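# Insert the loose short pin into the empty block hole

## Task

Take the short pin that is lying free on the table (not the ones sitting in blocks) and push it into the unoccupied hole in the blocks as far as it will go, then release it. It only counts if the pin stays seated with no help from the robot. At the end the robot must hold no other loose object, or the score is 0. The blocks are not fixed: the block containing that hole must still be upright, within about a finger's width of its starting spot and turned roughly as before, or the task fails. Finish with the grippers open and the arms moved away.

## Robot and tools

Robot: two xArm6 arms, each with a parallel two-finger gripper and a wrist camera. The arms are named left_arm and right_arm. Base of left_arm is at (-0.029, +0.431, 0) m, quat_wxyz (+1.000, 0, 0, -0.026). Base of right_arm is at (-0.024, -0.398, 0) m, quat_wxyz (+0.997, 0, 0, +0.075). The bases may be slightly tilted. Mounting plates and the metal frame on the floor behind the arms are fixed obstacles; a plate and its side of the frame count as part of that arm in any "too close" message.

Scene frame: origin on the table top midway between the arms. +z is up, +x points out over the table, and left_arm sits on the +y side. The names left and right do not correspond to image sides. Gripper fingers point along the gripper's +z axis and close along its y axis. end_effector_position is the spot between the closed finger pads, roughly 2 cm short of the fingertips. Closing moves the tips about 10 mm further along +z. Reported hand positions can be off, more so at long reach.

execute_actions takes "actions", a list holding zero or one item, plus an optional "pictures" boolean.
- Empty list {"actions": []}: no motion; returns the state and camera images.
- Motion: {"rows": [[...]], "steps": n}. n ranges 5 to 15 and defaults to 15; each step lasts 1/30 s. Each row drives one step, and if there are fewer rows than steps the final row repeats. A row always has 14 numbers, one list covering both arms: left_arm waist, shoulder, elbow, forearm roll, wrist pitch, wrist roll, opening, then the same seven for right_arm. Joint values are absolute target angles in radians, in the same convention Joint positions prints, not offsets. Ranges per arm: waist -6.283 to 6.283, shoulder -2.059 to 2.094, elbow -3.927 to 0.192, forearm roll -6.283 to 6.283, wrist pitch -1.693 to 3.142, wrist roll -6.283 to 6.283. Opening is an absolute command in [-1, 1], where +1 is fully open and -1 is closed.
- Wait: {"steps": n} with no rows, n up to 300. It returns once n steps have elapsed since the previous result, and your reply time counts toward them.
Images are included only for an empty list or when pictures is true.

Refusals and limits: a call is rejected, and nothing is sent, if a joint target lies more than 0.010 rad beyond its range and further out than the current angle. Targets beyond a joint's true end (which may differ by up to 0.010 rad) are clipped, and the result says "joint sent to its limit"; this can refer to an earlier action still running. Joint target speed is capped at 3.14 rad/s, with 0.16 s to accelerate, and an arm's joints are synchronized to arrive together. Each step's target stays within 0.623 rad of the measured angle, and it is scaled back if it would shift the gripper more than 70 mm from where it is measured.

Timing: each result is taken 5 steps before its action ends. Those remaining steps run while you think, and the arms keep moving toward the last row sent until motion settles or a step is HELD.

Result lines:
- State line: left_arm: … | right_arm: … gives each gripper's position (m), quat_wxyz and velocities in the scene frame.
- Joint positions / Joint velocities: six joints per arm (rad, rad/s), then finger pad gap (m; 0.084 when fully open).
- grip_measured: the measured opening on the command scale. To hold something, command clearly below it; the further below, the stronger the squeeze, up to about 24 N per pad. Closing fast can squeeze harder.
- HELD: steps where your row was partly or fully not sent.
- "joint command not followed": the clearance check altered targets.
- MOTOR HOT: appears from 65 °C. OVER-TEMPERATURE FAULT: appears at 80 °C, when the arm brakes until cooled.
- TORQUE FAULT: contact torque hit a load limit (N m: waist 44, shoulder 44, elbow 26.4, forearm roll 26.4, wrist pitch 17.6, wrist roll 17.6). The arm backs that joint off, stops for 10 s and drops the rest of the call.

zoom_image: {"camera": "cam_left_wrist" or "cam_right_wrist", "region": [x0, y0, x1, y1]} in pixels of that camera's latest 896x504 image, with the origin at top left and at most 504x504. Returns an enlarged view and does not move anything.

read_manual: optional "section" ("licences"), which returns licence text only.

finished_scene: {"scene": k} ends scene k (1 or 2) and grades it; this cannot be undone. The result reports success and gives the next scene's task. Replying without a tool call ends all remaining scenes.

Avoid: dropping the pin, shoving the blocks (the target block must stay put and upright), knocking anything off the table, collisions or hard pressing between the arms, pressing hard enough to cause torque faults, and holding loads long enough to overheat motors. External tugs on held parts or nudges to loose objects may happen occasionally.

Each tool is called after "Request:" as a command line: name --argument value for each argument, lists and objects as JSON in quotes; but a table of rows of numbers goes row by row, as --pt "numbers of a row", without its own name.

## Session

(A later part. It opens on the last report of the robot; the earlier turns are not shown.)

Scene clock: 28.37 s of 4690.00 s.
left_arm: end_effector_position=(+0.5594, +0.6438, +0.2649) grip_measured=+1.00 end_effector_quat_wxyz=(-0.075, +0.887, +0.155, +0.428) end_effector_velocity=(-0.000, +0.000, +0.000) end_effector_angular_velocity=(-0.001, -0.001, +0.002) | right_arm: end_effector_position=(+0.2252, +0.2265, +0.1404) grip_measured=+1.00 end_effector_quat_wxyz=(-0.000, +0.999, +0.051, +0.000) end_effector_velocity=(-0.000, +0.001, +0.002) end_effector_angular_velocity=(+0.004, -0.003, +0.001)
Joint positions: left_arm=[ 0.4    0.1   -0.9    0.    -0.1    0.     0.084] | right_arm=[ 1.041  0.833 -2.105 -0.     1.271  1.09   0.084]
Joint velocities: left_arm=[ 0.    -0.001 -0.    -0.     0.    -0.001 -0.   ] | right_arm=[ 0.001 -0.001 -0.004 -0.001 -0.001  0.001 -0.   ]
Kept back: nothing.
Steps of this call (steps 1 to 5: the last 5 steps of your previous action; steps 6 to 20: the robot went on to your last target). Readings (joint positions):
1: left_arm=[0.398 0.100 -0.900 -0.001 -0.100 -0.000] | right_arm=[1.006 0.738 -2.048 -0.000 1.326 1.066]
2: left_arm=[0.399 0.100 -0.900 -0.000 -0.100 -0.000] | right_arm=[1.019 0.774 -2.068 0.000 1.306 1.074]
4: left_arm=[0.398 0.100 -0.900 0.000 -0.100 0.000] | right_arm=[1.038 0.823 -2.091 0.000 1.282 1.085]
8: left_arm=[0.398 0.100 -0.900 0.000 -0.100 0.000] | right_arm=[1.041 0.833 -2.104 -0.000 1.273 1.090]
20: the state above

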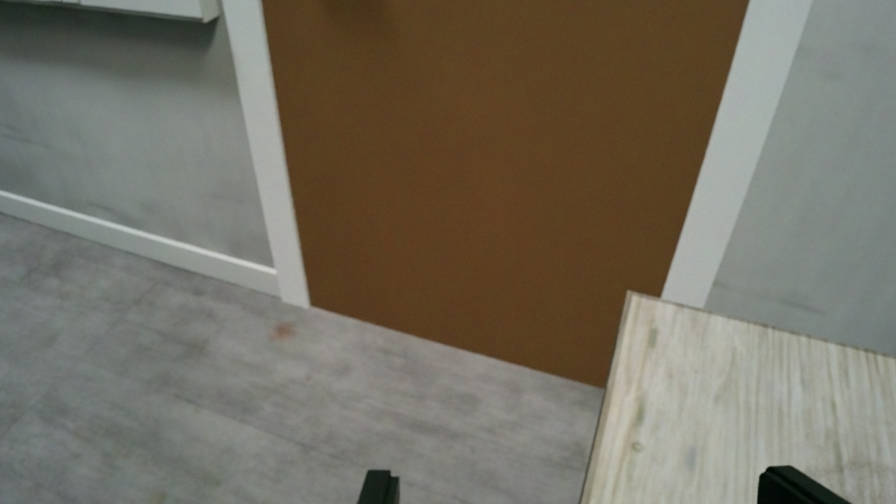

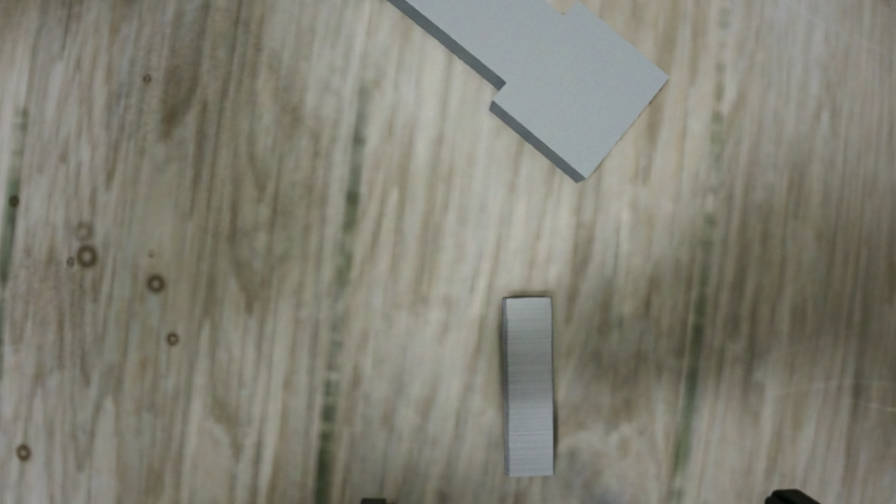

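Request:
execute_actions --actions '[{"rows": [[0.4,0.1,-0.9,0,-0.1,0,1, 1.0422,0.9197,-1.992,0,1.0723,1.077,1]], "steps": 12}]'

Request:
execute_actions --actions '[{"rows": [[0.4,0.1,-0.9,0,-0.1,0,1, 1.0422,0.9444,-1.9592,0,1.0148,1.077,1]], "steps": 15}]' --pictures true

Scene clock: 29.53 s of 4690.00 s.
left_arm: end_effector_position=(+0.5594, +0.6439, +0.2649) grip_measured=+1.00 end_effector_quat_wxyz=(-0.075, +0.887, +0.156, +0.428) end_effector_velocity=(-0.000, +0.000, -0.001) end_effector_angular_velocity=(-0.001, +0.001, +0.000) | right_arm: end_effector_position=(+0.2237, +0.2244, +0.0565) grip_measured=+1.00 end_effector_quat_wxyz=(+0.005, +0.998, +0.057, -0.002) end_effector_velocity=(-0.058, -0.139, -0.488) end_effector_angular_velocity=(-0.442, +0.180, +0.035)
Joint positions: left_arm=[ 0.4    0.1   -0.9    0.    -0.1    0.     0.084] | right_arm=[ 1.042  0.912 -2.002  0.     1.101  1.079  0.084]
Joint velocities: left_arm=[ 0.     0.001  0.    -0.    -0.    -0.    -0.   ] | right_arm=[ 0.002  0.45   0.544  0.004 -0.517 -0.035 -0.   ]
Steps of this call (steps 1 to 15: the robot went on to your last target; steps 16 to 28: nothing new was sent; steps 29 to 35: the first 7 steps of this action). Readings (joint positions):
29: left_arm=[0.400 0.100 -0.900 -0.000 -0.100 -0.000] | right_arm=[1.042 0.834 -2.105 -0.000 1.270 1.090]
30: left_arm=[0.400 0.100 -0.900 -0.000 -0.100 -0.000] | right_arm=[1.042 0.836 -2.102 -0.000 1.260 1.089]
32: left_arm=[0.400 0.100 -0.900 -0.000 -0.100 -0.000] | right_arm=[1.042 0.856 -2.073 -0.000 1.195 1.085]
35: the state above

Scene clock: 30.03 s of 4690.00 s.
left_arm: end_effector_position=(+0.5594, +0.6439, +0.2649) grip_measured=+1.00 end_effector_quat_wxyz=(-0.075, +0.887, +0.156, +0.428) end_effector_velocity=(+0.000, -0.000, -0.000) end_effector_angular_velocity=(-0.000, +0.001, -0.000) | right_arm: end_effector_position=(+0.2233, +0.2233, +0.0232) grip_measured=+1.00 end_effector_quat_wxyz=(+0.001, +0.998, +0.058, -0.000) end_effector_velocity=(+0.014, +0.037, +0.061) end_effector_angular_velocity=(+0.123, -0.049, -0.000)
Joint positions: left_arm=[ 0.4    0.1   -0.9    0.    -0.1    0.     0.084] | right_arm=[ 1.042  0.945 -1.959  0.     1.015  1.077  0.084]
Joint velocities: left_arm=[-0.     0.001 -0.     0.    -0.    -0.    -0.   ] | right_arm=[ 0.001 -0.052 -0.061 -0.    -0.02   0.001  0.   ]
Steps of this call (steps 1 to 5: the last 5 steps of your previous action; steps 6 to 15: the first 10 steps of this action). Readings (joint positions):
6: left_arm=[0.400 0.100 -0.900 0.000 -0.100 -0.000] | right_arm=[1.042 0.918 -1.995 -0.000 1.071 1.077]
7: left_arm=[0.400 0.100 -0.900 -0.000 -0.100 0.000] | right_arm=[1.042 0.918 -1.993 -0.000 1.061 1.077]
9: left_arm=[0.400 0.100 -0.900 -0.000 -0.100 0.000] | right_arm=[1.042 0.931 -1.976 -0.000 1.029 1.077]
13: left_arm=[0.400 0.100 -0.900 0.000 -0.100 -0.000] | right_arm=[1.042 0.948 -1.955 0.000 1.017 1.077]
15: the state above

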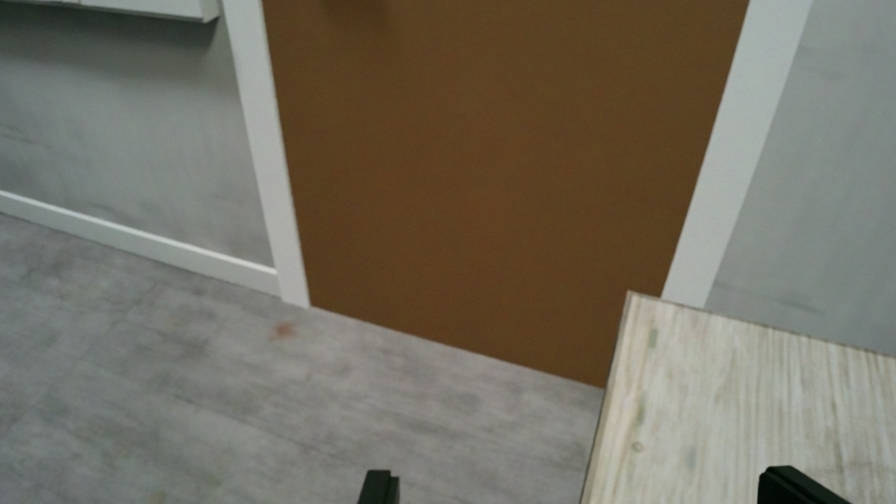

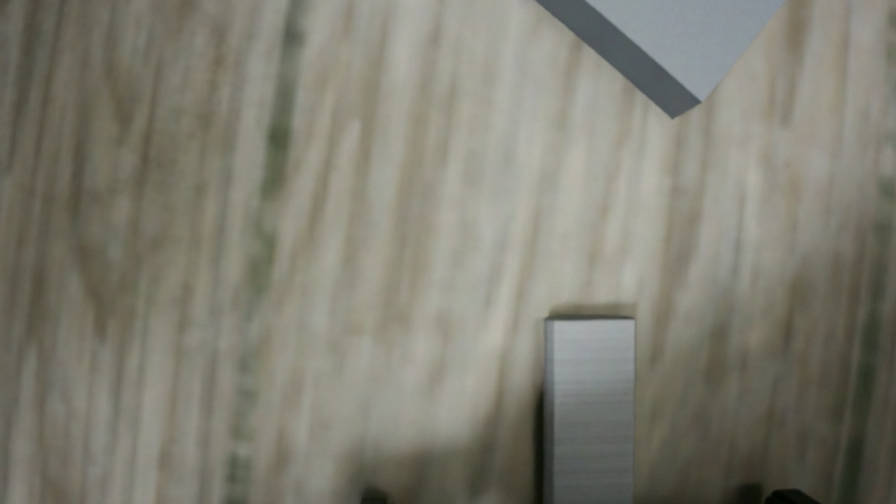

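Request:
execute_actions --actions '[{"rows": [[0.4,0.1,-0.9,0,-0.1,0,1, 1.0422,0.9444,-1.9592,0,1.0148,1.077,-0.35]], "steps": 15}]'

Request:
execute_actions --actions '[{"rows": [[0.4,0.1,-0.9,0,-0.1,0,1, 1.0422,0.9444,-1.9592,0,1.0148,1.077,-0.45],[0.4,0.1,-0.9,0,-0.1,0,1, 1.0422,0.9444,-1.9592,0,1.0148,1.077,-0.5],[0.4,0.1,-0.9,0,-0.1,0,1, 1.0422,0.9444,-1.9592,0,1.0148,1.077,-0.55],[0.4,0.1,-0.9,0,-0.1,0,1, 1.0422,0.9444,-1.9592,0,1.0148,1.077,-0.6],[0.4,0.1,-0.9,0,-0.1,0,1, 1.0422,0.9444,-1.9592,0,1.0148,1.077,-0.65],[0.4,0.1,-0.9,0,-0.1,0,1, 1.0422,0.9444,-1.9592,0,1.0148,1.077,-0.7],[0.4,0.1,-0.9,0,-0.1,0,1, 1.0422,0.9444,-1.9592,0,1.0148,1.077,-0.8],[0.4,0.1,-0.9,0,-0.1,0,1, 1.0422,0.9444,-1.9592,0,1.0148,1.077,-0.9]], "steps": 15}]' --pictures true

Scene clock: 30.83 s of 4690.00 s.
left_arm: end_effector_position=(+0.5594, +0.6439, +0.2649) grip_measured=+1.00 end_effector_quat_wxyz=(-0.075, +0.887, +0.156, +0.428) end_effector_velocity=(-0.000, +0.000, -0.001) end_effector_angular_velocity=(+0.000, +0.001, +0.000) | right_arm: end_effector_position=(+0.2235, +0.2238, +0.0240) grip_measured=-0.36 end_effector_quat_wxyz=(-0.000, +0.998, +0.058, +0.000) end_effector_velocity=(+0.001, +0.002, +0.004) end_effector_angular_velocity=(+0.007, -0.004, +0.002)
Joint positions: left_arm=[ 0.4    0.1   -0.9    0.    -0.1   -0.     0.084] | right_arm=[ 1.042  0.944 -1.959  0.     1.015  1.077  0.028]
Joint velocities: left_arm=[ 0.     0.001  0.    -0.    -0.     0.001 -0.   ] | right_arm=[ 0.    -0.004 -0.005 -0.001 -0.    -0.001 -0.018]
Steps of this call (steps 1 to 5: the last 5 steps of your previous action; steps 6 to 14: the robot went on to your last target; steps 15 to 24: the first 10 steps of this action). Readings (joint positions):
15: left_arm=[0.400 0.100 -0.900 0.000 -0.100 0.000] | right_arm=[1.042 0.944 -1.959 -0.000 1.015 1.077]
16: left_arm=[0.400 0.100 -0.900 0.000 -0.100 0.000] | right_arm=[1.042 0.944 -1.959 -0.000 1.015 1.077]
18: left_arm=[0.400 0.100 -0.900 -0.000 -0.100 0.000] | right_arm=[1.042 0.944 -1.959 -0.000 1.015 1.077]
22: left_arm=[0.400 0.100 -0.900 0.000 -0.100 -0.000] | right_arm=[1.042 0.944 -1.959 0.000 1.015 1.077]
24: the state above

Scene clock: 31.33 s of 4690.00 s.
left_arm: end_effector_position=(+0.5594, +0.6439, +0.2649) grip_measured=+1.00 end_effector_quat_wxyz=(-0.075, +0.887, +0.156, +0.428) end_effector_velocity=(+0.000, -0.000, +0.001) end_effector_angular_velocity=(+0.001, -0.002, -0.000) | right_arm: end_effector_position=(+0.2235, +0.2239, +0.0242) grip_measured=-0.56 end_effector_quat_wxyz=(-0.000, +0.998, +0.058, +0.000) end_effector_velocity=(+0.000, -0.000, -0.000) end_effector_angular_velocity=(-0.000, +0.000, -0.001)
Joint positions: left_arm=[ 0.4    0.1   -0.9    0.    -0.1    0.     0.084] | right_arm=[ 1.042  0.944 -1.959  0.     1.015  1.077  0.02 ]
Joint velocities: left_arm=[-0.    -0.001 -0.    -0.    -0.     0.     0.   ] | right_arm=[-0.001  0.     0.     0.     0.     0.001  0.   ]
Steps of this call (steps 1 to 5: the last 5 steps of your previous action; steps 6 to 15: the first 10 steps of this action). Readings (joint positions):
6: left_arm=[0.400 0.100 -0.900 0.000 -0.100 0.000] | right_arm=[1.042 0.944 -1.959 0.000 1.015 1.077]
7: left_arm=[0.400 0.100 -0.900 -0.000 -0.100 0.000] | right_arm=[1.042 0.944 -1.959 0.000 1.015 1.077]
9: left_arm=[0.400 0.100 -0.900 0.000 -0.100 0.000] | right_arm=[1.042 0.944 -1.959 0.000 1.015 1.077]
13: left_arm=[0.400 0.100 -0.900 -0.000 -0.100 0.000] | right_arm=[1.042 0.944 -1.959 0.000 1.015 1.077]
15: the state above

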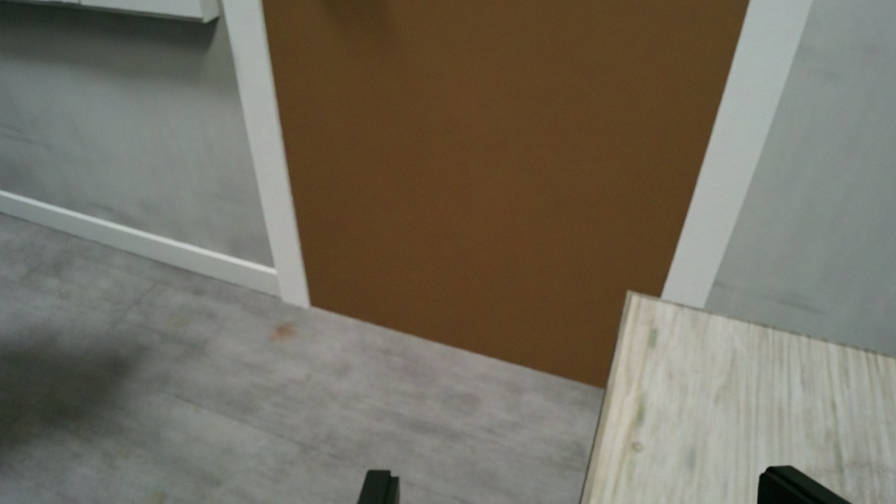

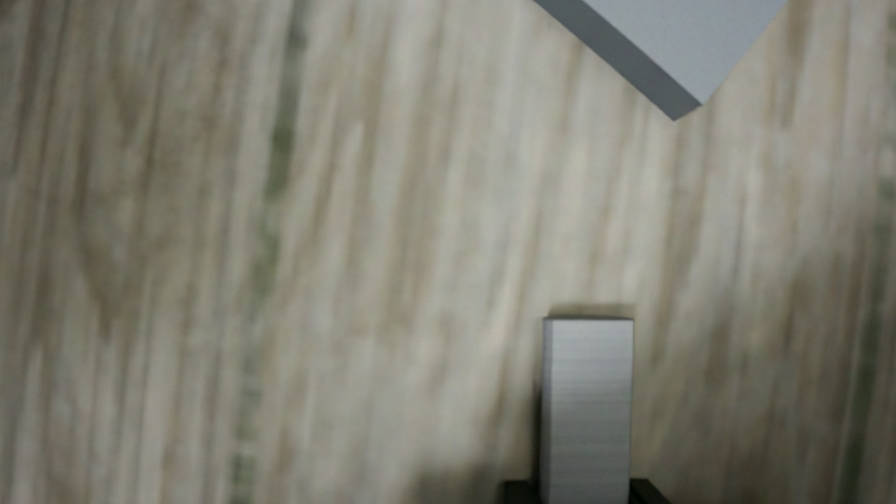

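Request:
execute_actions --actions '[{"rows": [[0.4,0.12,-0.87,0,-0.16,0,1, 1.0422,0.935,-1.972,0,1.037,1.077,-0.9],[0.4,0.14,-0.84,0,-0.22,0,1, 1.0422,0.925,-1.985,0,1.06,1.077,-0.9],[0.4,0.16,-0.81,0,-0.28,0,1, 1.0422,0.91,-2.005,0,1.095,1.077,-0.9],[0.4,0.18,-0.77,0,-0.35,0,1, 1.0422,0.895,-2.025,0,1.13,1.077,-0.9],[0.4,0.2,-0.73,0,-0.42,0,1, 1.0422,0.88,-2.045,0,1.165,1.077,-0.9],[0.4,0.23,-0.69,0,-0.49,0,1, 1.0422,0.86,-2.07,0,1.21,1.077,-0.9],[0.4,0.25,-0.65,0,-0.55,0,1, 1.0422,0.834,-2.105,0,1.271,1.077,-0.9]], "steps": 12}]'

Request:
execute_actions --actions '[{"rows": [[0.4,0.35,-0.45,0,-0.9,0,1, 0.8,0.45,-1.6,0,1.15,0.95,-0.9]], "steps": 15}]'

Request:
execute_actions --actions '[{"rows": [[0.0,0.35,-0.45,0,-0.9,0,1, 0.454,0.1,-1.05,0,0.95,0.812,-0.9]], "steps": 15}]'

Request:
execute_actions --actions '[{"rows": [[-0.5,0.35,-0.45,0,-0.9,0,1, 0.454,0.1,-1.05,0,0.95,0.812,-0.9]], "steps": 15}]' --pictures true

Scene clock: 33.33 s of 4690.00 s.
left_arm: end_effector_position=(+0.5432, +0.6381, +0.2127) grip_measured=+1.00 end_effector_quat_wxyz=(-0.078, +0.879, +0.154, +0.444) end_effector_velocity=(-0.209, -0.076, -0.488) end_effector_angular_velocity=(+0.004, -0.007, -0.002) | right_arm: end_effector_position=(+0.2246, +0.2266, +0.0773) grip_measured=-0.56 end_effector_quat_wxyz=(+0.003, +0.998, +0.058, -0.001) end_effector_velocity=(+0.018, +0.046, +0.524) end_effector_angular_velocity=(+0.120, -0.049, +0.000)
Joint positions: left_arm=[ 0.4    0.174 -0.78  -0.    -0.33   0.     0.084] | right_arm=[ 1.042  0.893 -2.028  0.     1.142  1.077  0.02 ]
Joint velocities: left_arm=[-0.001  0.621  1.026  0.001 -1.656  0.001 -0.   ] | right_arm=[ 0.    -0.494 -0.639 -0.001  1.003  0.     0.   ]
Steps of this call (steps 1 to 5: the last 5 steps of your previous action; steps 6 to 15: the robot went on to your last target; steps 16 to 53: nothing new was sent; steps 54 to 60: the first 7 steps of this action). Readings (joint positions):
54: left_arm=[0.400 0.100 -0.900 -0.000 -0.101 0.000] | right_arm=[1.042 0.944 -1.960 -0.000 1.016 1.077]
55: left_arm=[0.400 0.102 -0.897 -0.000 -0.111 0.000] | right_arm=[1.042 0.943 -1.962 0.000 1.023 1.077]
57: left_arm=[0.400 0.119 -0.870 -0.000 -0.176 0.000] | right_arm=[1.042 0.933 -1.976 0.000 1.057 1.077]
60: the state above

Scene clock: 33.83 s of 4690.00 s.
left_arm: end_effector_position=(+0.4507, +0.6045, +0.1062) grip_measured=+1.00 end_effector_quat_wxyz=(-0.081, +0.868, +0.152, +0.465) end_effector_velocity=(-0.012, -0.003, +0.027) end_effector_angular_velocity=(+0.061, -0.164, +0.001) | right_arm: end_effector_position=(+0.3021, +0.1271, +0.1707) grip_measured=-0.56 end_effector_quat_wxyz=(-0.000, +1.000, +0.015, +0.000) end_effector_velocity=(+0.228, -0.443, +0.100) end_effector_angular_velocity=(-0.011, +0.004, -0.331)
Joint positions: left_arm=[ 0.4    0.351 -0.449  0.    -0.885 -0.     0.084] | right_arm=[ 0.865  0.558 -1.741 -0.     1.182  0.986  0.02 ]
Joint velocities: left_arm=[ 0.001  0.037  0.067 -0.001 -0.278  0.002 -0.   ] | right_arm=[-0.69  -1.102  1.433 -0.002 -0.321 -0.358  0.   ]
Steps of this call (steps 1 to 5: the last 5 steps of your previous action; steps 6 to 15: the first 10 steps of this action). Readings (joint positions):
6: left_arm=[0.400 0.253 -0.647 0.000 -0.540 -0.000] | right_arm=[1.042 0.826 -2.110 -0.000 1.264 1.077]
7: left_arm=[0.400 0.254 -0.645 0.000 -0.556 -0.000] | right_arm=[1.039 0.822 -2.098 0.000 1.263 1.074]
9: left_arm=[0.400 0.267 -0.615 -0.000 -0.631 0.000] | right_arm=[1.011 0.780 -2.022 0.001 1.247 1.057]
13: left_arm=[0.400 0.339 -0.472 0.000 -0.848 -0.000] | right_arm=[0.911 0.632 -1.836 -0.000 1.204 1.010]
15: the state above

Scene clock: 34.33 s of 4690.00 s.
left_arm: end_effector_position=(+0.4832, +0.4539, +0.1118) grip_measured=+1.00 end_effector_quat_wxyz=(-0.011, +0.877, +0.019, +0.480) end_effector_velocity=(+0.020, -0.578, -0.007) end_effector_angular_velocity=(-0.000, +0.016, -1.130) | right_arm: end_effector_position=(+0.3659, -0.0419, +0.1684) grip_measured=-0.56 end_effector_quat_wxyz=(+0.000, +0.998, -0.063, -0.000) end_effector_velocity=(+0.099, -0.510, -0.055) end_effector_angular_velocity=(+0.001, -0.003, -0.512)
Joint positions: left_arm=[ 0.097  0.349 -0.452  0.    -0.9    0.     0.084] | right_arm=[ 0.591  0.239 -1.267  0.     1.028  0.866  0.02 ]
Joint velocities: left_arm=[-1.127  0.005  0.013  0.003 -0.002  0.     0.   ] | right_arm=[-0.837 -0.835  1.299 -0.002 -0.468 -0.325 -0.   ]
Steps of this call (steps 1 to 5: the last 5 steps of your previous action; steps 6 to 15: the first 10 steps of this action). Readings (joint positions):
6: left_arm=[0.399 0.348 -0.453 -0.000 -0.900 0.000] | right_arm=[0.799 0.451 -1.604 -0.000 1.151 0.951]
7: left_arm=[0.392 0.349 -0.452 -0.001 -0.900 -0.000] | right_arm=[0.797 0.446 -1.593 0.000 1.146 0.948]
9: left_arm=[0.331 0.349 -0.452 -0.001 -0.900 -0.000] | right_arm=[0.762 0.406 -1.526 0.001 1.121 0.931]
13: left_arm=[0.174 0.349 -0.452 0.000 -0.900 0.000] | right_arm=[0.646 0.295 -1.353 0.000 1.060 0.888]
15: the state above

Scene clock: 34.83 s of 4690.00 s.
left_arm: end_effector_position=(+0.4517, +0.2544, +0.1111) grip_measured=+1.00 end_effector_quat_wxyz=(+0.084, +0.864, -0.154, +0.472) end_effector_velocity=(-0.202, -0.548, -0.000) end_effector_angular_velocity=(+0.001, +0.000, -1.143) | right_arm: end_effector_position=(+0.3719, -0.1243, +0.1571) grip_measured=-0.56 end_effector_quat_wxyz=(-0.000, +0.995, -0.103, +0.000) end_effector_velocity=(+0.000, -0.005, -0.002) end_effector_angular_velocity=(-0.004, +0.004, -0.007)
Joint positions: left_arm=[-0.3    0.35  -0.45  -0.    -0.9   -0.     0.084] | right_arm=[ 0.456  0.101 -1.051  0.     0.95   0.812  0.02 ]
Joint velocities: left_arm=[-1.139 -0.     0.001  0.003 -0.     0.001 -0.   ] | right_arm=[-0.008 -0.001  0.007 -0.001 -0.    -0.001  0.   ]
Steps of this call (steps 1 to 5: the last 5 steps of your previous action; steps 6 to 15: the first 10 steps of this action). Readings (joint positions):
6: left_arm=[0.001 0.350 -0.449 0.000 -0.900 -0.000] | right_arm=[0.457 0.107 -1.060 -0.000 0.956 0.815]
7: left_arm=[-0.006 0.350 -0.450 -0.001 -0.900 -0.000] | right_arm=[0.455 0.103 -1.055 -0.000 0.953 0.814]
9: left_arm=[-0.067 0.350 -0.450 -0.002 -0.900 -0.000] | right_arm=[0.456 0.101 -1.052 0.000 0.951 0.813]
13: left_arm=[-0.224 0.350 -0.450 -0.000 -0.900 -0.000] | right_arm=[0.456 0.101 -1.052 0.000 0.950 0.812]
15: the state above

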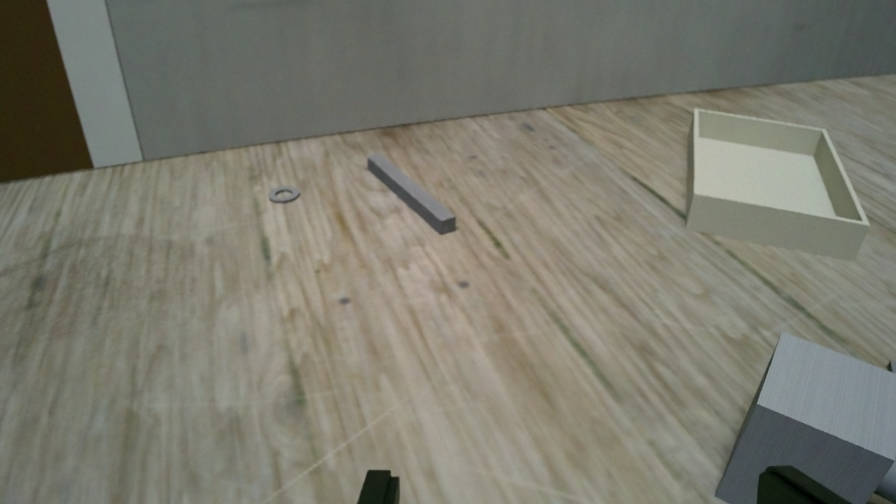

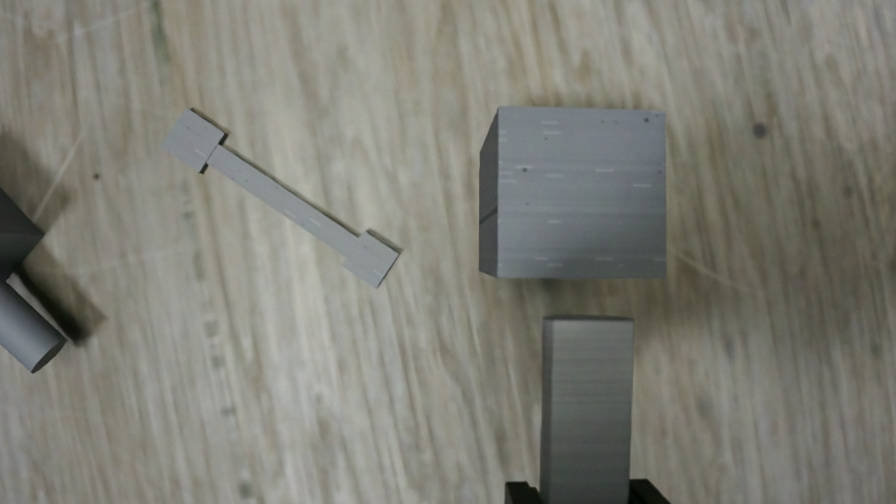

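Request:
execute_actions --actions '[{"rows": [[-0.86,0.35,-0.45,0,-0.9,0,1, 0.4653,0.15,-0.95,0,0.80,0.8231,-0.9]], "steps": 15}]'

Request:
execute_actions --actions '[{"rows": [[-0.86,0.544,-0.427,0,-1.117,0,1, 0.4653,0.1818,-0.8902,0,0.7084,0.8231,-0.9]], "steps": 15}]'

Request:
execute_actions --actions '[{"steps": 15}]' --pictures true

Scene clock: 36.13 s of 4690.00 s.
left_arm: end_effector_position=(+0.3076, +0.0451, +0.1110) grip_measured=+1.00 end_effector_quat_wxyz=(+0.199, +0.799, -0.363, +0.437) end_effector_velocity=(-0.396, -0.343, -0.001) end_effector_angular_velocity=(+0.003, +0.002, -1.028) | right_arm: end_effector_position=(+0.3594, -0.1273, +0.1043) grip_measured=-0.56 end_effector_quat_wxyz=(+0.002, +0.995, -0.104, -0.002) end_effector_velocity=(+0.052, +0.035, +0.065) end_effector_angular_velocity=(+0.116, -0.167, -0.002)
Joint positions: left_arm=[-0.801  0.35  -0.45   0.001 -0.9    0.     0.084] | right_arm=[ 0.465  0.152 -0.949  0.     0.802  0.823  0.02 ]
Joint velocities: left_arm=[-1.018 -0.001  0.005  0.011 -0.    -0.001  0.   ] | right_arm=[-0.002 -0.058 -0.091 -0.002 -0.054  0.002 -0.   ]
Steps of this call (steps 1 to 5: the last 5 steps of your previous action; steps 6 to 29: the robot went on to your last target; steps 30 to 39: the first 10 steps of this action). Readings (joint positions):
30: left_arm=[-0.501 0.350 -0.450 -0.000 -0.900 -0.000] | right_arm=[0.454 0.100 -1.049 -0.000 0.949 0.812]
31: left_arm=[-0.508 0.350 -0.450 -0.001 -0.900 -0.000] | right_arm=[0.455 0.102 -1.045 -0.000 0.939 0.813]
33: left_arm=[-0.569 0.350 -0.450 -0.001 -0.900 -0.000] | right_arm=[0.459 0.119 -1.009 -0.000 0.875 0.817]
37: left_arm=[-0.727 0.350 -0.451 0.000 -0.900 0.000] | right_arm=[0.465 0.154 -0.944 0.000 0.808 0.823]
39: the state above

Scene clock: 36.63 s of 4690.00 s.
left_arm: end_effector_position=(+0.2655, +0.0508, +0.0589) grip_measured=+1.00 end_effector_quat_wxyz=(+0.209, +0.790, -0.387, +0.427) end_effector_velocity=(+0.027, -0.037, +0.060) end_effector_angular_velocity=(-0.156, -0.121, -0.004) | right_arm: end_effector_position=(+0.3530, -0.1319, +0.0760) grip_measured=-0.56 end_effector_quat_wxyz=(+0.000, +0.995, -0.104, -0.000) end_effector_velocity=(+0.026, +0.019, +0.031) end_effector_angular_velocity=(+0.056, -0.080, +0.001)
Joint positions: left_arm=[-0.859  0.546 -0.424 -0.    -1.113 -0.     0.084] | right_arm=[ 0.465  0.182 -0.891  0.     0.709  0.823  0.02 ]
Joint velocities: left_arm=[-0.004 -0.035 -0.076  0.    -0.087  0.001 -0.   ] | right_arm=[ 0.001 -0.027 -0.046 -0.001 -0.024  0.    -0.   ]
Steps of this call (steps 1 to 5: the last 5 steps of your previous action; steps 6 to 15: the first 10 steps of this action). Readings (joint positions):
6: left_arm=[-0.858 0.351 -0.450 -0.000 -0.901 -0.000] | right_arm=[0.465 0.149 -0.951 -0.000 0.799 0.823]
7: left_arm=[-0.858 0.357 -0.450 -0.000 -0.911 -0.000] | right_arm=[0.465 0.152 -0.946 -0.000 0.789 0.823]
9: left_arm=[-0.858 0.412 -0.447 -0.000 -0.981 -0.000] | right_arm=[0.465 0.167 -0.917 -0.000 0.740 0.823]
13: left_arm=[-0.859 0.542 -0.421 -0.000 -1.102 -0.000] | right_arm=[0.465 0.184 -0.887 0.000 0.712 0.823]
15: the state above

Scene clock: 37.13 s of 4690.00 s.
left_arm: end_effector_position=(+0.2665, +0.0491, +0.0617) grip_measured=+1.00 end_effector_quat_wxyz=(+0.211, +0.788, -0.387, +0.430) end_effector_velocity=(-0.000, +0.000, -0.001) end_effector_angular_velocity=(+0.000, +0.002, +0.001) | right_arm: end_effector_position=(+0.3530, -0.1319, +0.0760) grip_measured=-0.56 end_effector_quat_wxyz=(-0.000, +0.995, -0.104, +0.000) end_effector_velocity=(+0.000, -0.000, +0.000) end_effector_angular_velocity=(-0.000, -0.000, +0.001)
Joint positions: left_arm=[-0.86   0.544 -0.427 -0.    -1.117 -0.     0.084] | right_arm=[ 0.465  0.182 -0.89  -0.     0.708  0.823  0.02 ]
Joint velocities: left_arm=[-0.     0.001  0.    -0.    -0.    -0.001 -0.   ] | right_arm=[-0.001 -0.001  0.    -0.     0.    -0.002 -0.   ]
Kept back: nothing.
Steps of this call (steps 1 to 5: the last 5 steps of your previous action; steps 6 to 15: the robot went on to your last target). Readings (joint positions):
1: left_arm=[-0.859 0.544 -0.426 -0.000 -1.115 -0.000] | right_arm=[0.465 0.181 -0.892 -0.000 0.709 0.823]
2: left_arm=[-0.860 0.543 -0.428 -0.000 -1.116 -0.000] | right_arm=[0.465 0.181 -0.892 -0.000 0.708 0.823]
4: left_arm=[-0.860 0.542 -0.428 -0.000 -1.117 0.000] | right_arm=[0.465 0.181 -0.891 -0.000 0.708 0.823]
8: left_arm=[-0.860 0.543 -0.427 -0.000 -1.117 0.000] | right_arm=[0.465 0.182 -0.890 -0.000 0.708 0.823]
15: the state above
All arms were judged still, so your last target was given up. Only a new action makes them travel on or press farther. Fingers that are still opening or closing keep moving.

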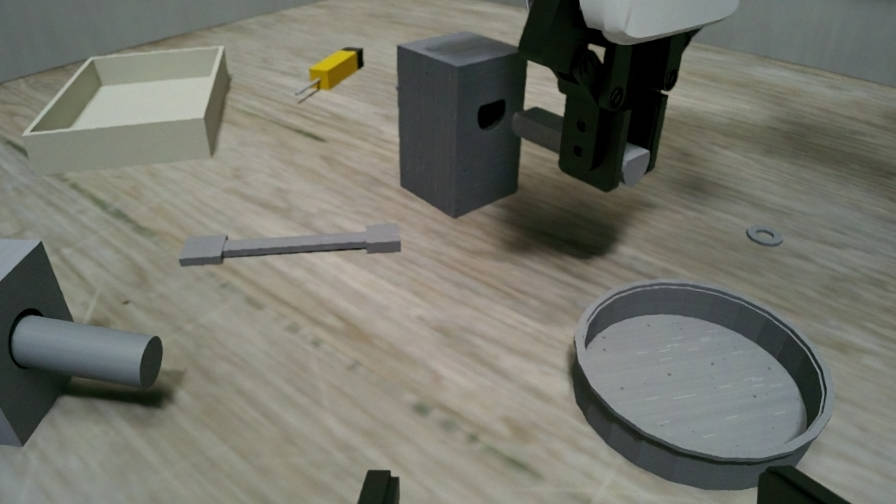

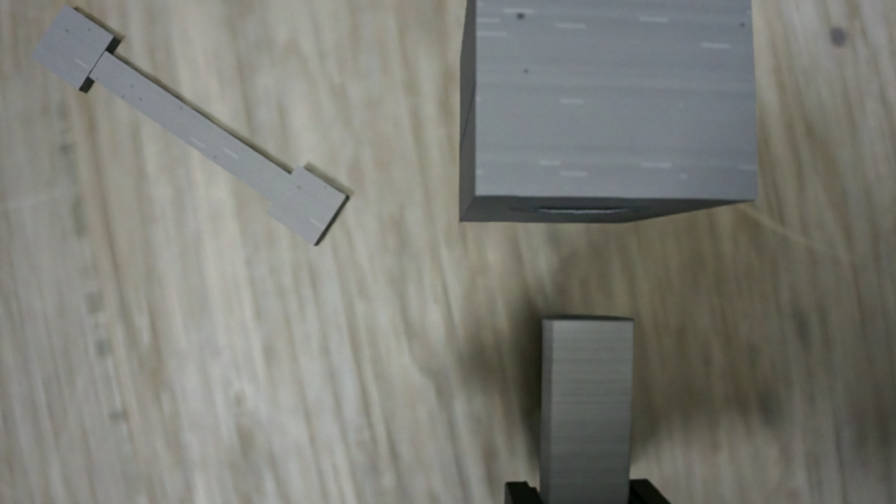

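Request:
zoom_image --camera "cam_left_wrist" --region '[440, 60, 680, 220]'

Request:
zoom_image --camera "cam_right_wrist" --region '[450, 170, 770, 350]'

Region (440, 60, 680, 220) of cam_left_wrist's 896x504 image, scaled by 2.100, with more detail than that image has.

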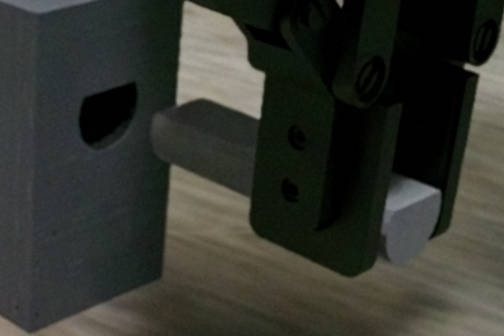

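Region (450, 170, 770, 350) of cam_right_wrist's 896x504 image, scaled by 1.575, with more detail than that image has; it fills the top 284 rows of this view, and the rest is white.

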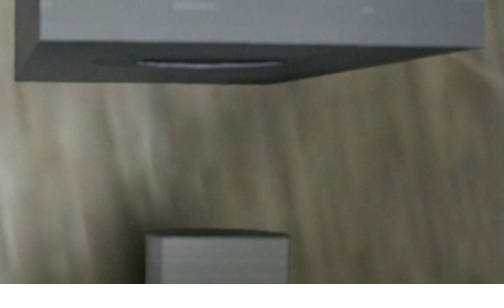

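Request:
execute_actions --actions '[{"rows": [[-0.86,0.544,-0.427,0,-1.117,0,1, 0.4578,0.1942,-0.9040,0,0.7097,0.8156,-0.9],[-0.86,0.544,-0.427,0,-1.117,0,1, 0.4578,0.1942,-0.9040,0,0.7097,0.8156,-0.9],[-0.86,0.544,-0.427,0,-1.117,0,1, 0.4503,0.2067,-0.9177,0,0.711,0.8081,-0.9],[-0.86,0.544,-0.427,0,-1.117,0,1, 0.4503,0.2067,-0.9177,0,0.711,0.8081,-0.9],[-0.86,0.544,-0.427,0,-1.117,0,1, 0.4428,0.2192,-0.9314,0,0.7123,0.8006,-0.9]], "steps": 15}]'

Request:
execute_actions --actions '[{"steps": 12}]' --pictures true

Request:
zoom_image --camera "cam_left_wrist" --region '[440, 60, 680, 220]'

Scene clock: 38.53 s of 4690.00 s.
left_arm: end_effector_position=(+0.2664, +0.0491, +0.0616) grip_measured=+1.00 end_effector_quat_wxyz=(+0.211, +0.788, -0.387, +0.430) end_effector_velocity=(-0.000, -0.000, -0.001) end_effector_angular_velocity=(+0.001, +0.001, -0.001) | right_arm: end_effector_position=(+0.3677, -0.1346, +0.0728) grip_measured=-0.56 end_effector_quat_wxyz=(+0.000, +0.995, -0.104, -0.000) end_effector_velocity=(+0.002, +0.002, +0.000) end_effector_angular_velocity=(-0.001, -0.000, +0.010)
Joint positions: left_arm=[-0.86   0.544 -0.427 -0.    -1.117  0.     0.084] | right_arm=[ 0.443  0.219 -0.931 -0.     0.712  0.801  0.02 ]
Joint velocities: left_arm=[-0.001  0.002 -0.001  0.     0.     0.     0.   ] | right_arm=[ 0.     0.007 -0.011 -0.001  0.004 -0.009 -0.   ]
Steps of this call (steps 1 to 32: nothing new was sent; steps 33 to 42: the first 10 steps of this action). Readings (joint positions):
33: left_arm=[-0.860 0.544 -0.427 -0.000 -1.117 0.000] | right_arm=[0.465 0.182 -0.891 0.000 0.709 0.823]
34: left_arm=[-0.860 0.544 -0.427 -0.000 -1.117 -0.000] | right_arm=[0.463 0.186 -0.895 0.000 0.709 0.820]
36: left_arm=[-0.860 0.544 -0.427 0.000 -1.117 -0.000] | right_arm=[0.457 0.196 -0.906 0.000 0.710 0.814]
40: left_arm=[-0.860 0.544 -0.427 0.000 -1.117 -0.000] | right_arm=[0.444 0.217 -0.929 -0.000 0.712 0.802]
42: the state above

Scene clock: 38.93 s of 4690.00 s.
left_arm: end_effector_position=(+0.2664, +0.0491, +0.0616) grip_measured=+1.00 end_effector_quat_wxyz=(+0.211, +0.788, -0.387, +0.430) end_effector_velocity=(-0.000, -0.000, -0.000) end_effector_angular_velocity=(+0.001, -0.000, -0.001) | right_arm: end_effector_position=(+0.3678, -0.1344, +0.0730) grip_measured=-0.56 end_effector_quat_wxyz=(+0.000, +0.995, -0.104, -0.000) end_effector_velocity=(+0.000, +0.000, +0.001) end_effector_angular_velocity=(+0.001, -0.002, +0.003)
Joint positions: left_arm=[-0.86   0.544 -0.427 -0.    -1.117 -0.     0.084] | right_arm=[ 0.443  0.219 -0.931  0.     0.712  0.801  0.02 ]
Joint velocities: left_arm=[-0.     0.    -0.     0.     0.     0.001  0.   ] | right_arm=[ 0.    -0.001 -0.    -0.001 -0.    -0.003  0.   ]
Kept back: nothing.
Steps of this call (steps 1 to 5: the last 5 steps of your previous action; steps 6 to 12: the robot went on to your last target). Readings (joint positions):
1: left_arm=[-0.860 0.544 -0.427 -0.000 -1.117 -0.000] | right_arm=[0.443 0.219 -0.931 -0.000 0.712 0.801]
2: left_arm=[-0.860 0.544 -0.427 -0.000 -1.117 -0.000] | right_arm=[0.443 0.219 -0.931 0.000 0.712 0.801]
4: left_arm=[-0.860 0.544 -0.427 0.000 -1.117 0.000] | right_arm=[0.443 0.219 -0.931 0.000 0.712 0.801]
8: left_arm=[-0.860 0.544 -0.427 0.000 -1.117 -0.000] | right_arm=[0.443 0.219 -0.931 0.000 0.712 0.801]
12: the state above

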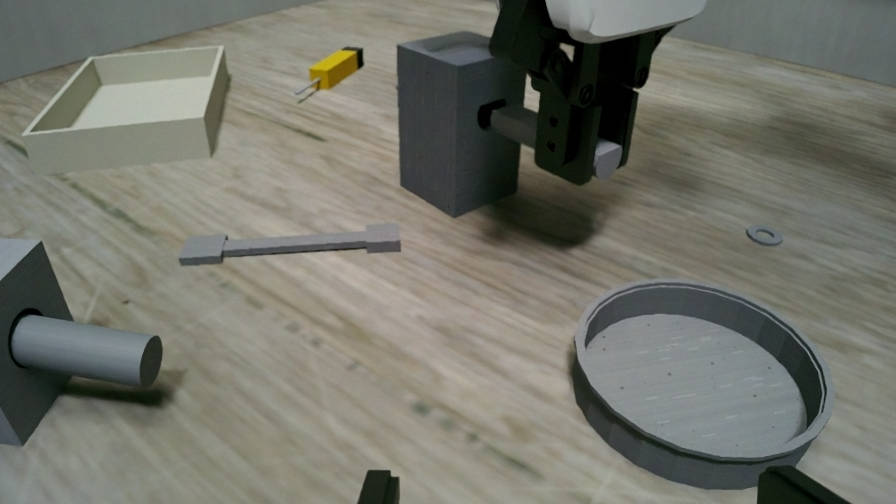

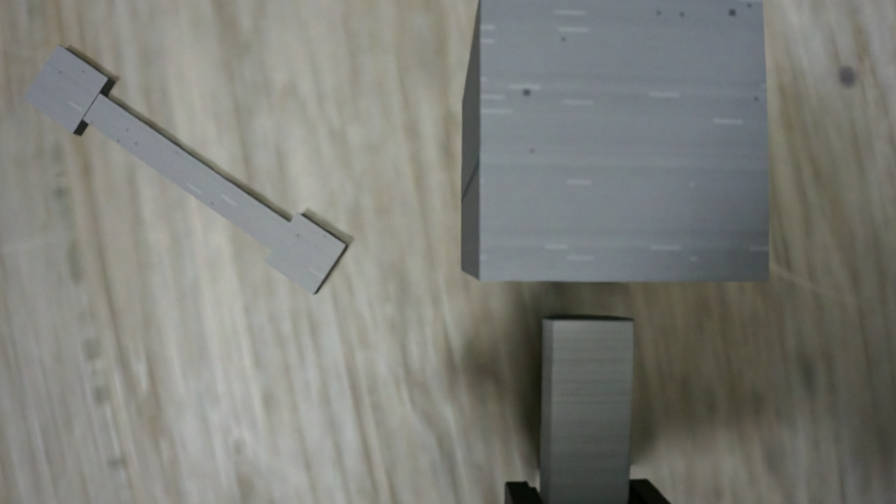

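Region (440, 60, 680, 220) of cam_left_wrist's 896x504 image, scaled by 2.100, with more detail than that image has.

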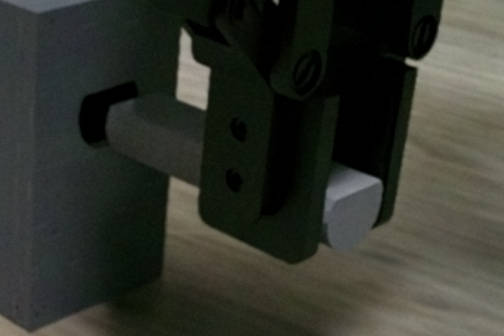

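Request:
zoom_image --camera "cam_left_wrist" --region '[460, 85, 550, 155]'

Region (460, 85, 550, 155) of cam_left_wrist's 896x504 image, scaled by 5.600, with more detail than that image has.

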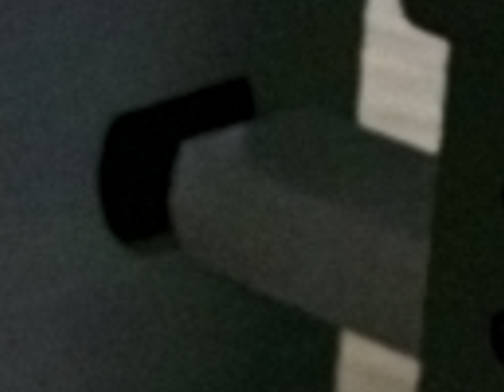

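Request:
execute_actions --actions '[{"rows": [[-0.86,0.544,-0.427,0,-1.117,0,1, 0.4428,0.2213,-0.9308,0,0.7095,0.8006,-0.9],[-0.86,0.544,-0.427,0,-1.117,0,1, 0.4413,0.2233,-0.9336,0,0.7103,0.7991,-0.9],[-0.86,0.544,-0.427,0,-1.117,0,1, 0.4398,0.2253,-0.9365,0,0.7112,0.7976,-0.9],[-0.86,0.544,-0.427,0,-1.117,0,1, 0.4383,0.2273,-0.9393,0,0.7120,0.7961,-0.9],[-0.86,0.544,-0.427,0,-1.117,0,1, 0.4368,0.2293,-0.9421,0,0.7129,0.7946,-0.9],[-0.86,0.544,-0.427,0,-1.117,0,1, 0.4353,0.2313,-0.9450,0,0.7137,0.7931,-0.9],[-0.86,0.544,-0.427,0,-1.117,0,1, 0.4338,0.2333,-0.9478,0,0.7145,0.7916,-0.9],[-0.86,0.544,-0.427,0,-1.117,0,1, 0.4323,0.2353,-0.9506,0,0.7154,0.7901,-0.9],[-0.86,0.544,-0.427,0,-1.117,0,1, 0.4308,0.2372,-0.9535,0,0.7162,0.7886,-0.9],[-0.86,0.544,-0.427,0,-1.117,0,1, 0.4293,0.2392,-0.9563,0,0.7171,0.7871,-0.9],[-0.86,0.544,-0.427,0,-1.117,0,1, 0.4278,0.2412,-0.9591,0,0.7179,0.7856,-0.9]], "steps": 15}]'

Request:
execute_actions --actions '[{"steps": 12}]' --pictures true

Request:
zoom_image --camera "cam_left_wrist" --region '[460, 85, 550, 155]'

Scene clock: 41.20 s of 4690.00 s.
left_arm: end_effector_position=(+0.2664, +0.0491, +0.0616) grip_measured=+1.00 end_effector_quat_wxyz=(+0.211, +0.788, -0.387, +0.430) end_effector_velocity=(-0.000, -0.000, -0.000) end_effector_angular_velocity=(-0.000, +0.000, -0.000) | right_arm: end_effector_position=(+0.3746, -0.1358, +0.0720) grip_measured=-0.56 end_effector_quat_wxyz=(-0.000, +0.995, -0.104, +0.000) end_effector_velocity=(+0.029, -0.007, -0.001) end_effector_angular_velocity=(-0.000, +0.002, -0.000)
Joint positions: left_arm=[-0.86   0.544 -0.427  0.    -1.117 -0.     0.084] | right_arm=[ 0.432  0.235 -0.95  -0.     0.715  0.79   0.02 ]
Joint velocities: left_arm=[-0.     0.    -0.001  0.     0.    -0.    -0.   ] | right_arm=[-0.045  0.061 -0.085  0.001  0.026 -0.046 -0.   ]
Steps of this call (steps 1 to 15: the robot went on to your last target; steps 16 to 58: nothing new was sent; steps 59 to 68: the first 10 steps of this action). Readings (joint positions):
59: left_arm=[-0.860 0.544 -0.427 -0.000 -1.117 -0.000] | right_arm=[0.443 0.219 -0.931 -0.000 0.712 0.801]
60: left_arm=[-0.860 0.544 -0.427 -0.000 -1.117 -0.000] | right_arm=[0.443 0.220 -0.932 -0.000 0.711 0.800]
62: left_arm=[-0.860 0.544 -0.427 0.000 -1.117 0.000] | right_arm=[0.441 0.223 -0.934 0.000 0.711 0.799]
66: left_arm=[-0.860 0.544 -0.427 0.000 -1.117 0.000] | right_arm=[0.435 0.231 -0.945 -0.000 0.714 0.793]
68: the state above

Scene clock: 41.60 s of 4690.00 s.
left_arm: end_effector_position=(+0.2664, +0.0491, +0.0616) grip_measured=+1.00 end_effector_quat_wxyz=(+0.211, +0.788, -0.387, +0.430) end_effector_velocity=(+0.000, -0.000, +0.001) end_effector_angular_velocity=(-0.001, -0.001, -0.000) | right_arm: end_effector_position=(+0.3776, -0.1365, +0.0720) grip_measured=-0.56 end_effector_quat_wxyz=(+0.000, +0.995, -0.104, -0.000) end_effector_velocity=(+0.000, -0.000, -0.000) end_effector_angular_velocity=(-0.000, +0.000, -0.000)
Joint positions: left_arm=[-0.86   0.544 -0.427  0.    -1.117 -0.     0.084] | right_arm=[ 0.428  0.241 -0.959  0.     0.718  0.786  0.02 ]
Joint velocities: left_arm=[ 0.    -0.001 -0.001  0.     0.     0.    -0.   ] | right_arm=[-0.001  0.001 -0.001 -0.001 -0.     0.     0.   ]
Kept back: nothing.
Steps of this call (steps 1 to 5: the last 5 steps of your previous action; steps 6 to 12: the robot went on to your last target). Readings (joint positions):
1: left_arm=[-0.860 0.544 -0.427 -0.000 -1.117 0.000] | right_arm=[0.431 0.237 -0.953 -0.000 0.716 0.789]
2: left_arm=[-0.860 0.544 -0.427 -0.000 -1.117 -0.000] | right_arm=[0.430 0.239 -0.956 -0.000 0.717 0.787]
4: left_arm=[-0.860 0.544 -0.427 0.000 -1.117 0.000] | right_arm=[0.428 0.241 -0.958 -0.000 0.718 0.786]
8: left_arm=[-0.860 0.544 -0.427 0.000 -1.117 0.000] | right_arm=[0.428 0.241 -0.959 0.000 0.718 0.786]
12: the state above

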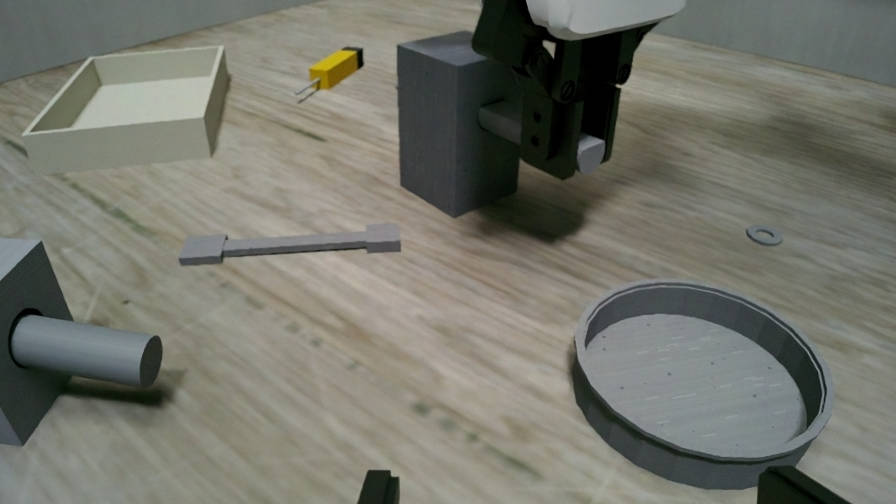

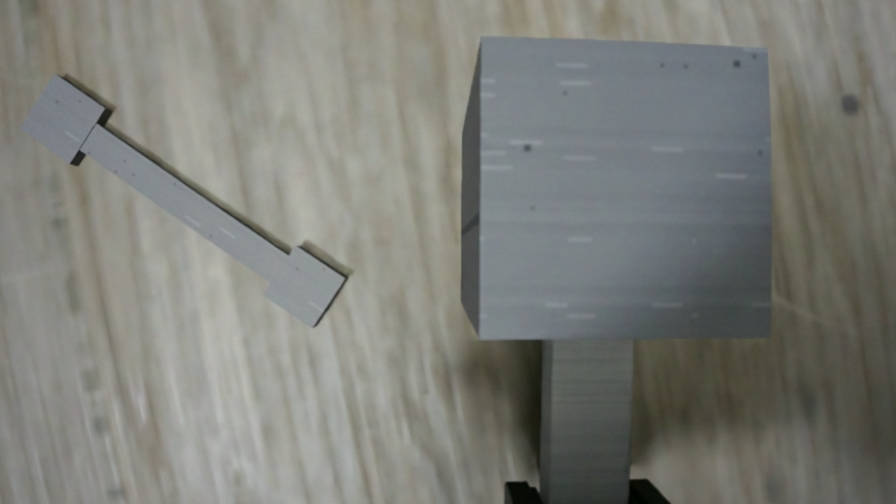

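Region (460, 85, 550, 155) of cam_left_wrist's 896x504 image, scaled by 5.600, with more detail than that image has.

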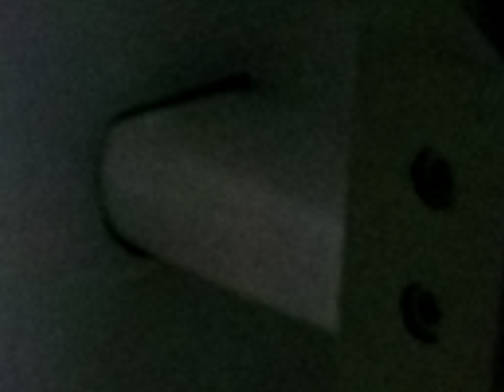

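Request:
execute_actions --actions '[{"rows": [[-0.86,0.544,-0.427,0,-1.117,0,1, 0.4263,0.2432,-0.9620,0,0.7188,0.7841,-0.9],[-0.86,0.544,-0.427,0,-1.117,0,1, 0.4249,0.2453,-0.9649,0,0.7196,0.7827,-0.9],[-0.86,0.544,-0.427,0,-1.117,0,1, 0.4234,0.2473,-0.9678,0,0.7205,0.7812,-0.9],[-0.86,0.544,-0.427,0,-1.117,0,1, 0.4220,0.2493,-0.9707,0,0.7214,0.7798,-0.9],[-0.86,0.544,-0.427,0,-1.117,0,1, 0.4205,0.2514,-0.9736,0,0.7222,0.7783,-0.9],[-0.86,0.544,-0.427,0,-1.117,0,1, 0.4191,0.2534,-0.9765,0,0.7231,0.7769,-0.9],[-0.86,0.544,-0.427,0,-1.117,0,1, 0.4176,0.2554,-0.9794,0,0.7240,0.7754,-0.9],[-0.86,0.544,-0.427,0,-1.117,0,1, 0.4162,0.2575,-0.9823,0,0.7248,0.7740,-0.9],[-0.86,0.544,-0.427,0,-1.117,0,1, 0.4147,0.2595,-0.9852,0,0.7257,0.7725,-0.9],[-0.86,0.544,-0.427,0,-1.117,0,1, 0.4133,0.2615,-0.9881,0,0.7266,0.7711,-0.9]], "steps": 15}]'

Request:
execute_actions --actions '[{"steps": 10}]' --pictures true

Scene clock: 42.23 s of 4690.00 s.
left_arm: end_effector_position=(+0.2664, +0.0491, +0.0616) grip_measured=+1.00 end_effector_quat_wxyz=(+0.211, +0.788, -0.387, +0.430) end_effector_velocity=(-0.000, +0.000, -0.001) end_effector_angular_velocity=(+0.001, +0.001, +0.000) | right_arm: end_effector_position=(+0.3854, -0.1381, +0.0720) grip_measured=-0.56 end_effector_quat_wxyz=(-0.000, +0.995, -0.104, +0.000) end_effector_velocity=(+0.029, -0.006, +0.000) end_effector_angular_velocity=(+0.001, -0.000, -0.002)
Joint positions: left_arm=[-0.86   0.544 -0.427  0.    -1.117 -0.     0.084] | right_arm=[ 0.416  0.257 -0.982 -0.     0.725  0.774  0.02 ]
Joint velocities: left_arm=[ 0.     0.001  0.     0.     0.001 -0.     0.   ] | right_arm=[-0.044  0.059 -0.086  0.001  0.026 -0.043  0.   ]
Steps of this call (steps 1 to 9: the robot went on to your last target; steps 10 to 19: the first 10 steps of this action). Readings (joint positions):
10: left_arm=[-0.860 0.544 -0.427 -0.000 -1.117 0.000] | right_arm=[0.428 0.241 -0.959 0.000 0.718 0.785]
11: left_arm=[-0.860 0.544 -0.427 -0.000 -1.117 0.000] | right_arm=[0.427 0.242 -0.960 0.000 0.718 0.785]
13: left_arm=[-0.860 0.544 -0.427 0.000 -1.117 -0.000] | right_arm=[0.425 0.245 -0.965 0.000 0.720 0.783]
17: left_arm=[-0.860 0.544 -0.427 0.000 -1.117 0.000] | right_arm=[0.419 0.253 -0.976 -0.000 0.723 0.777]
19: the state above

Scene clock: 42.57 s of 4690.00 s.
left_arm: end_effector_position=(+0.2664, +0.0491, +0.0616) grip_measured=+1.00 end_effector_quat_wxyz=(+0.211, +0.788, -0.387, +0.430) end_effector_velocity=(+0.000, -0.000, +0.000) end_effector_angular_velocity=(+0.000, -0.001, -0.001) | right_arm: end_effector_position=(+0.3874, -0.1385, +0.0720) grip_measured=-0.56 end_effector_quat_wxyz=(+0.000, +0.995, -0.104, -0.000) end_effector_velocity=(+0.000, -0.000, -0.000) end_effector_angular_velocity=(-0.000, +0.000, +0.000)
Joint positions: left_arm=[-0.86   0.544 -0.427  0.    -1.117  0.     0.084] | right_arm=[ 0.413  0.261 -0.988  0.     0.727  0.771  0.02 ]
Joint velocities: left_arm=[-0.    -0.    -0.001 -0.     0.     0.001  0.   ] | right_arm=[-0.     0.001 -0.001 -0.001  0.     0.     0.   ]
Kept back: nothing.
Steps of this call (steps 1 to 5: the last 5 steps of your previous action; steps 6 to 10: the robot went on to your last target). Readings (joint positions):
1: left_arm=[-0.860 0.544 -0.427 -0.000 -1.117 -0.000] | right_arm=[0.415 0.259 -0.985 -0.000 0.725 0.773]
2: left_arm=[-0.860 0.544 -0.427 -0.000 -1.117 0.000] | right_arm=[0.414 0.260 -0.986 -0.000 0.726 0.772]
4: left_arm=[-0.860 0.544 -0.427 -0.000 -1.117 -0.000] | right_arm=[0.413 0.261 -0.988 -0.000 0.726 0.771]
8: left_arm=[-0.860 0.544 -0.427 -0.000 -1.117 -0.000] | right_arm=[0.413 0.261 -0.988 0.000 0.727 0.771]
10: the state above

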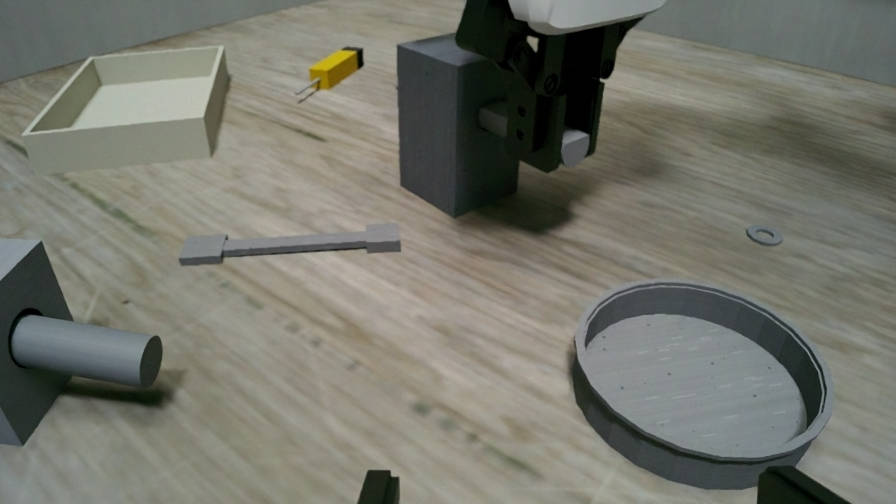

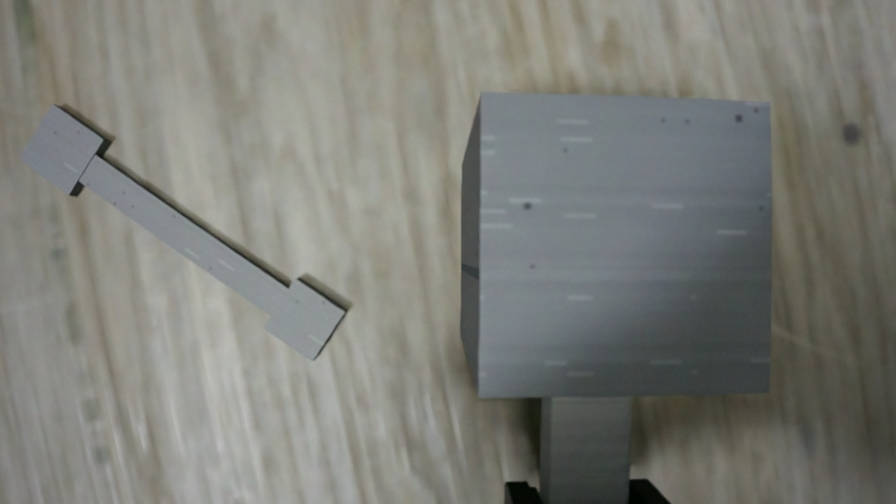

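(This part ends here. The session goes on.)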